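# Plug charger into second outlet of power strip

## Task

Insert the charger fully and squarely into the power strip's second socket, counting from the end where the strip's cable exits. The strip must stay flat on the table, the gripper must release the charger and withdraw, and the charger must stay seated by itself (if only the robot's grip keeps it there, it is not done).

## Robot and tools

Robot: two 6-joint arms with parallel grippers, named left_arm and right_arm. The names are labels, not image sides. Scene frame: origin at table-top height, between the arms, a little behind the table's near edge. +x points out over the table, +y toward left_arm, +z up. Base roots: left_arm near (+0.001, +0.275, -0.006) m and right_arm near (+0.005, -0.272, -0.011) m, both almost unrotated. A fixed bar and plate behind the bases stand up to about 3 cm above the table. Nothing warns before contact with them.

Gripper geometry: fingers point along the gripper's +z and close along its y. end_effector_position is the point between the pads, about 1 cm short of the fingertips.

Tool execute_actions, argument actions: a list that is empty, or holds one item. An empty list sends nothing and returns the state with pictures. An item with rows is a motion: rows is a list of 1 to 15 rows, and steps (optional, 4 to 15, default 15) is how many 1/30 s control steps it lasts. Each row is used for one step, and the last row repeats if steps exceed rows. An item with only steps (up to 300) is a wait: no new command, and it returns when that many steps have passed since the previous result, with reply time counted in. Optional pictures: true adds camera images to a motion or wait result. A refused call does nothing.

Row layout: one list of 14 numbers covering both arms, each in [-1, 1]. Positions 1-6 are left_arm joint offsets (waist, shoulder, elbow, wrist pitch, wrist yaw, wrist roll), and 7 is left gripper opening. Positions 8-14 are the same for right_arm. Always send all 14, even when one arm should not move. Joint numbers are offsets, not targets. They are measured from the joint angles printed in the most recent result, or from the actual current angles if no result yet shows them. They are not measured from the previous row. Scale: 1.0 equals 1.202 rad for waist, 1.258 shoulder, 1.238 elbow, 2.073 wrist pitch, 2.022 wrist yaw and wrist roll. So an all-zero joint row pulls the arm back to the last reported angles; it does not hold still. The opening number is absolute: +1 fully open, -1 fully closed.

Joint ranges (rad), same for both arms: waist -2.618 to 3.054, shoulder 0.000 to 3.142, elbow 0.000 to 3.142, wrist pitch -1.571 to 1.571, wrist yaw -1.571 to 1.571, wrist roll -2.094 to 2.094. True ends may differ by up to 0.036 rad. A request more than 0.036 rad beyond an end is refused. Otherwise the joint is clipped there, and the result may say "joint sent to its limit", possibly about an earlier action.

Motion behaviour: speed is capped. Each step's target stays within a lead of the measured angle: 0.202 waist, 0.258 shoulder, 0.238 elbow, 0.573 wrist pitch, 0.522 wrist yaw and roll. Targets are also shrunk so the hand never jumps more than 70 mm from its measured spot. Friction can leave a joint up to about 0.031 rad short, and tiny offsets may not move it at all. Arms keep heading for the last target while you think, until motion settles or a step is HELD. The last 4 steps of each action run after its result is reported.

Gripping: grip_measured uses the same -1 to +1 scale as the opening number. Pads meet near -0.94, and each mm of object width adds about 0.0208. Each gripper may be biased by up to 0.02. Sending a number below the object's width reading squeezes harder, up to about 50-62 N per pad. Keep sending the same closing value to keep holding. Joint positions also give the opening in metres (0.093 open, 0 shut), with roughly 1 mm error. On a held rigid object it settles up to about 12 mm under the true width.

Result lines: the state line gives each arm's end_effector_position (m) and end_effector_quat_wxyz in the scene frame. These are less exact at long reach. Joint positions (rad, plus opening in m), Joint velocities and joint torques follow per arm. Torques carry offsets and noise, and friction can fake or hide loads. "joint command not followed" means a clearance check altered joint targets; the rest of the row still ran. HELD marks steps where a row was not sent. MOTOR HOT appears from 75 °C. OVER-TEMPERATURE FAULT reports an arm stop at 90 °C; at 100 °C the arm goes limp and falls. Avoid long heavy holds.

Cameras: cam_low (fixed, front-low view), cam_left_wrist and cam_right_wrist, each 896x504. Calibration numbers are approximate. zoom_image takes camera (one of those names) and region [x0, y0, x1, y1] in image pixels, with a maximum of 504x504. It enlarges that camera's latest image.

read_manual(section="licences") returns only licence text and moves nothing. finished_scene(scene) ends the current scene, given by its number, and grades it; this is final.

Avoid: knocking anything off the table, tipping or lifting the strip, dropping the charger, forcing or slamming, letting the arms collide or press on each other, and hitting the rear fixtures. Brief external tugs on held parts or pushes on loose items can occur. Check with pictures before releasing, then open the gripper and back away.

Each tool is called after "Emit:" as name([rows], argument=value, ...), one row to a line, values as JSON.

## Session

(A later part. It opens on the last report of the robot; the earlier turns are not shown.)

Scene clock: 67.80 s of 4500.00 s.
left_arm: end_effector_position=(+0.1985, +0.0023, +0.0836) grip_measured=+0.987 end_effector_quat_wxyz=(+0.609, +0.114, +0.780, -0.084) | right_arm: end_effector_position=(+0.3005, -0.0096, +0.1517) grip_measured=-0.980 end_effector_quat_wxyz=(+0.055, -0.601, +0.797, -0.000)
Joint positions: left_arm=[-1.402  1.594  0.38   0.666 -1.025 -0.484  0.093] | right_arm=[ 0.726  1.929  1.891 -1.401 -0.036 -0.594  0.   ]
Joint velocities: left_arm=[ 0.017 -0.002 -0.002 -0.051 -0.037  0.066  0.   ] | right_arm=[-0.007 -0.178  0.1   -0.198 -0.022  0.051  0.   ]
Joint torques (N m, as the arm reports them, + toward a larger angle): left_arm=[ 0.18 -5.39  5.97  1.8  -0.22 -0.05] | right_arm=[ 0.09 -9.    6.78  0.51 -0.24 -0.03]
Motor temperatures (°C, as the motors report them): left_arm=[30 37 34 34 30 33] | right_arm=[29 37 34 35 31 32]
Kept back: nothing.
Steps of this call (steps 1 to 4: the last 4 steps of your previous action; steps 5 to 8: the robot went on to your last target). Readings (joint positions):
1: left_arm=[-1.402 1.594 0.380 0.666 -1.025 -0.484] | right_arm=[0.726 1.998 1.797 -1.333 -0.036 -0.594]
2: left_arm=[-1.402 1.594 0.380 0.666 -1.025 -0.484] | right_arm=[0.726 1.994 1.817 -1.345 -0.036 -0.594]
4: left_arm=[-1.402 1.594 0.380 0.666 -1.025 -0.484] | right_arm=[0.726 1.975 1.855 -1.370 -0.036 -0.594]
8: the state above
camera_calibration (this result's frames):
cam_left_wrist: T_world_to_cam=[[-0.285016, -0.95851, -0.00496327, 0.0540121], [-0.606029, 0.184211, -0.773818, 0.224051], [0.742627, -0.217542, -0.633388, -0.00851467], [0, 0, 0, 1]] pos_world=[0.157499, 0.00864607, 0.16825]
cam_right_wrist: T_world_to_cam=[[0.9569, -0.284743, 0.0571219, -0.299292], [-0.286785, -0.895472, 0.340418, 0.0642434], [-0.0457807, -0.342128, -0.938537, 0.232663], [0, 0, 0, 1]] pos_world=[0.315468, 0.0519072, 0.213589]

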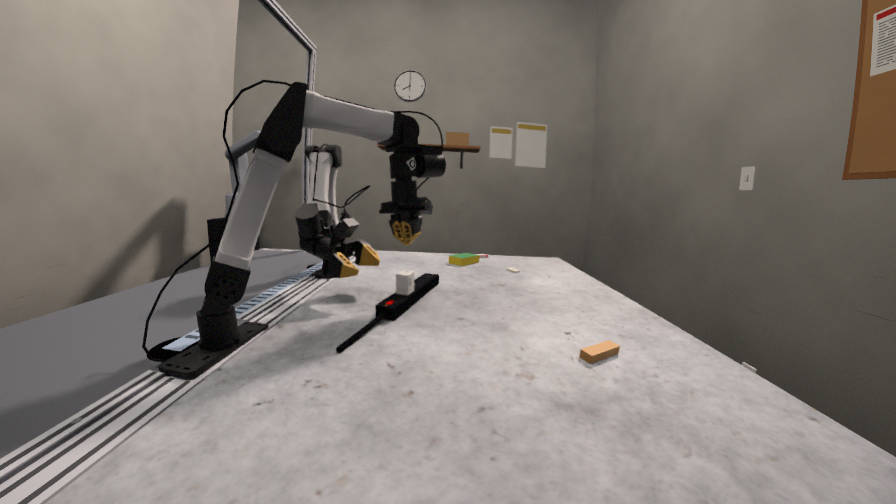

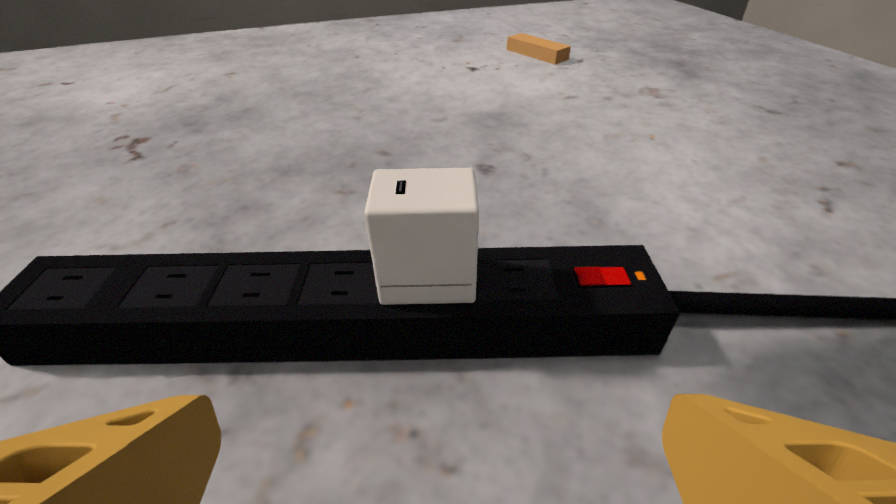

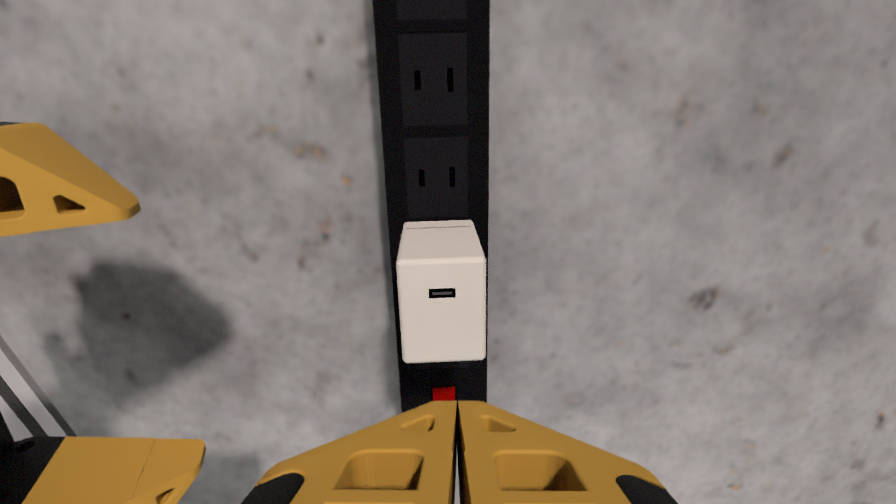

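Emit:
execute_actions([
  {"rows":[[0,-0.003,0,0,0,0,1,-0.004,-0.008,0.006,-0.015,0,0,-1],[0,-0.012,0,0,0,0,1,-0.018,-0.015,0.006,-0.015,0,0,-1],[0,-0.027,0,0,0,0,1,-0.040,-0.027,0.006,-0.015,0,0,-1],[0,-0.046,0,0,0,0,1,-0.069,-0.043,0.006,-0.015,0,0,-1],[0.005,-0.070,0,0,0,0,1,-0.104,-0.062,0.006,-0.015,0,0,-1],[0.013,-0.096,0,0,0,0,1,-0.144,-0.084,0.006,-0.015,0,0,-1],[0.026,-0.125,0,0,0,0,1,-0.186,-0.108,0.006,-0.015,0,0,-1],[0.044,-0.154,0,0,0,0,1,-0.230,-0.132,0.006,-0.015,0,0,-1],[0.066,-0.182,0,0,0,0,1,-0.272,-0.155,0.006,-0.015,0,0,-1],[0.090,-0.209,0,0,0,0,1,-0.312,-0.177,0.006,-0.015,0,0,-1],[0.114,-0.232,0,0,0,0,1,-0.347,-0.197,0.006,-0.015,0,0,-1],[0.136,-0.252,0,0,0,0,1,-0.376,-0.213,0.006,-0.015,0,0,-1],[0.153,-0.266,0,0,0,0,1,-0.398,-0.225,0.006,-0.015,0,0,-1],[0.163,-0.275,0,0,0,0,1,-0.411,-0.232,0.006,-0.015,0,0,-1],[0.167,-0.278,0,0,0,0,1,-0.416,-0.235,0.006,-0.015,0,0,-1]],"steps":15},
], pictures=false)

Emit:
execute_actions([
  {"steps":12},
], pictures=true)

Scene clock: 68.87 s of 4500.00 s.
left_arm: end_effector_position=(+0.2156, +0.0179, +0.1452) grip_measured=+0.987 end_effector_quat_wxyz=(+0.638, +0.029, +0.756, -0.143) | right_arm: end_effector_position=(+0.3456, -0.1126, +0.2099) grip_measured=-0.980 end_effector_quat_wxyz=(+0.124, -0.474, +0.872, -0.013)
Joint positions: left_arm=[-1.328  1.374  0.38   0.655 -1.02  -0.484  0.093] | right_arm=[ 0.423  1.783  1.894 -1.425 -0.045 -0.594  0.   ]
Joint velocities: left_arm=[ 0.803 -1.033 -0.007  0.007 -0.037 -0.022  0.001] | right_arm=[-1.516 -0.882 -0.002 -0.066 -0.051  0.007  0.   ]
Joint torques (N m, as the arm reports them, + toward a larger angle): left_arm=[ 1.19 -5.07  7.09  1.96 -0.18 -0.08] | right_arm=[ -0.27 -10.76   6.99   0.96  -0.16  -0.03]
Motor temperatures (°C, as the motors report them): left_arm=[30 37 34 35 30 33] | right_arm=[29 37 35 35 31 32]
Steps of this call (steps 1 to 21: the robot went on to your last target; steps 22 to 32: the first 11 steps of this action). Readings (joint positions):
22: left_arm=[-1.402 1.594 0.380 0.666 -1.025 -0.484] | right_arm=[0.726 1.924 1.894 -1.429 -0.036 -0.594]
23: left_arm=[-1.402 1.594 0.380 0.666 -1.025 -0.484] | right_arm=[0.726 1.924 1.894 -1.429 -0.036 -0.594]
25: left_arm=[-1.402 1.586 0.380 0.662 -1.025 -0.484] | right_arm=[0.714 1.921 1.894 -1.429 -0.039 -0.594]
29: left_arm=[-1.392 1.487 0.380 0.653 -1.022 -0.484] | right_arm=[0.581 1.866 1.894 -1.428 -0.046 -0.594]
32: the state above

Scene clock: 69.27 s of 4500.00 s.
left_arm: end_effector_position=(+0.2410, +0.0508, +0.1820) grip_measured=+0.987 end_effector_quat_wxyz=(+0.662, -0.054, +0.732, -0.152) | right_arm: end_effector_position=(+0.3469, -0.1882, +0.2682) grip_measured=-0.980 end_effector_quat_wxyz=(+0.202, -0.380, +0.901, -0.049)
Joint positions: left_arm=[-1.211  1.255  0.38   0.668 -1.025 -0.484  0.093] | right_arm=[ 0.221  1.623  1.894 -1.424 -0.032 -0.594  0.   ]
Joint velocities: left_arm=[ 0.007  0.002 -0.012 -0.022 -0.037 -0.051 -0.001] | right_arm=[ 0.012 -0.007  0.007 -0.022 -0.007  0.051  0.   ]
Joint torques (N m, as the arm reports them, + toward a larger angle): left_arm=[ 0.85 -4.53  7.73  1.87 -0.05 -0.02] | right_arm=[ 0.57 -5.79  6.92  1.35 -0.26 -0.02]
Motor temperatures (°C, as the motors report them): left_arm=[30 37 34 35 30 33] | right_arm=[29 37 35 35 31 32]
Kept back: nothing.
Steps of this call (steps 1 to 4: the last 4 steps of your previous action; steps 5 to 12: the robot went on to your last target). Readings (joint positions):
1: left_arm=[-1.299 1.340 0.380 0.657 -1.020 -0.484] | right_arm=[0.369 1.751 1.894 -1.424 -0.044 -0.594]
2: left_arm=[-1.270 1.310 0.380 0.660 -1.021 -0.484] | right_arm=[0.317 1.719 1.894 -1.424 -0.042 -0.594]
4: left_arm=[-1.228 1.270 0.380 0.665 -1.023 -0.484] | right_arm=[0.242 1.663 1.894 -1.424 -0.034 -0.594]
8: left_arm=[-1.211 1.255 0.380 0.668 -1.025 -0.484] | right_arm=[0.221 1.622 1.894 -1.424 -0.032 -0.594]
12: the state above
camera_calibration (this result's frames):
cam_left_wrist: T_world_to_cam=[[-0.127676, -0.946587, 0.296093, 0.0198149], [-0.526782, -0.188227, -0.828897, 0.326899], [0.840357, -0.261807, -0.474613, -0.017405], [0, 0, 0, 1]] pos_world=[0.189361, 0.0757311, 0.256838]
cam_right_wrist: T_world_to_cam=[[0.664035, -0.710998, 0.231386, -0.42661], [-0.742226, -0.664197, 0.0891199, 0.146927], [0.0903216, -0.230919, -0.968772, 0.264873], [0, 0, 0, 1]] pos_world=[0.368414, -0.144566, 0.342219]

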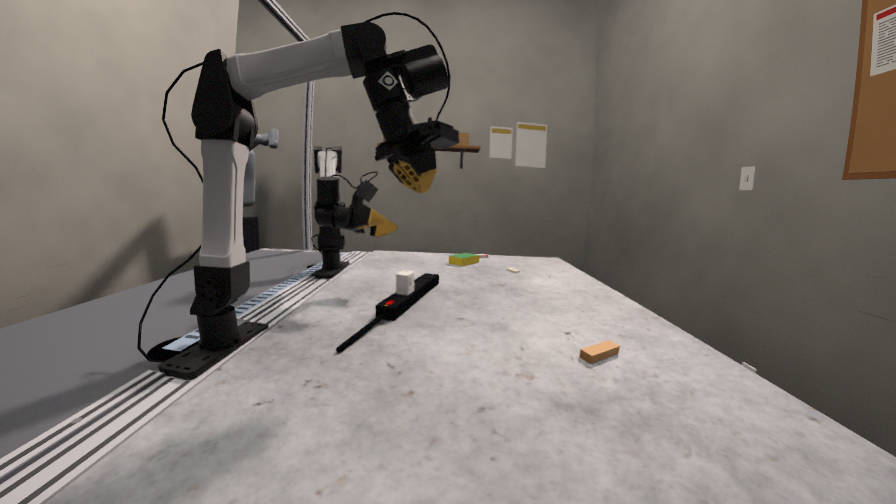

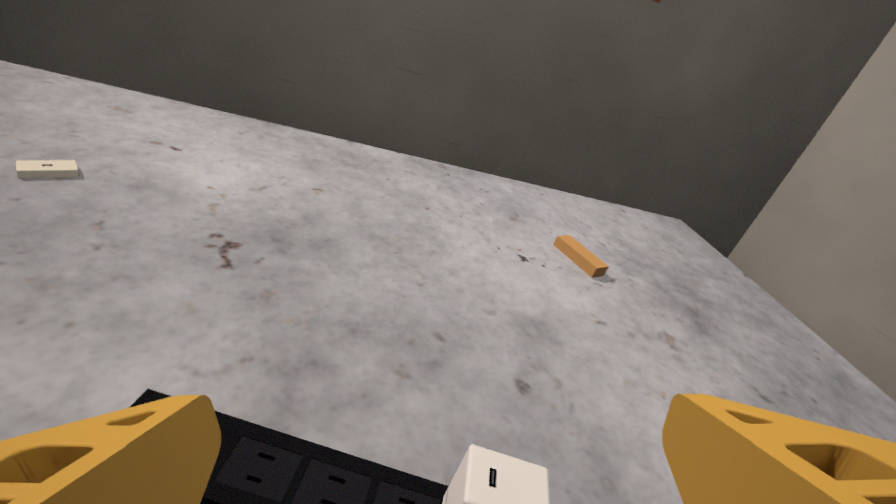

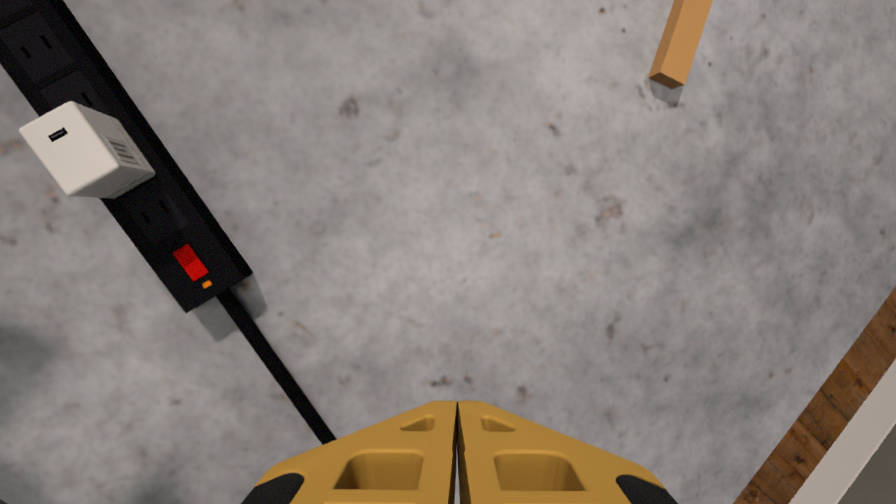

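Charger is seated in outlet 2, strip flat, both arms clear.

Emit:
finished_scene(scene=1)

The scene is finished: the task was done.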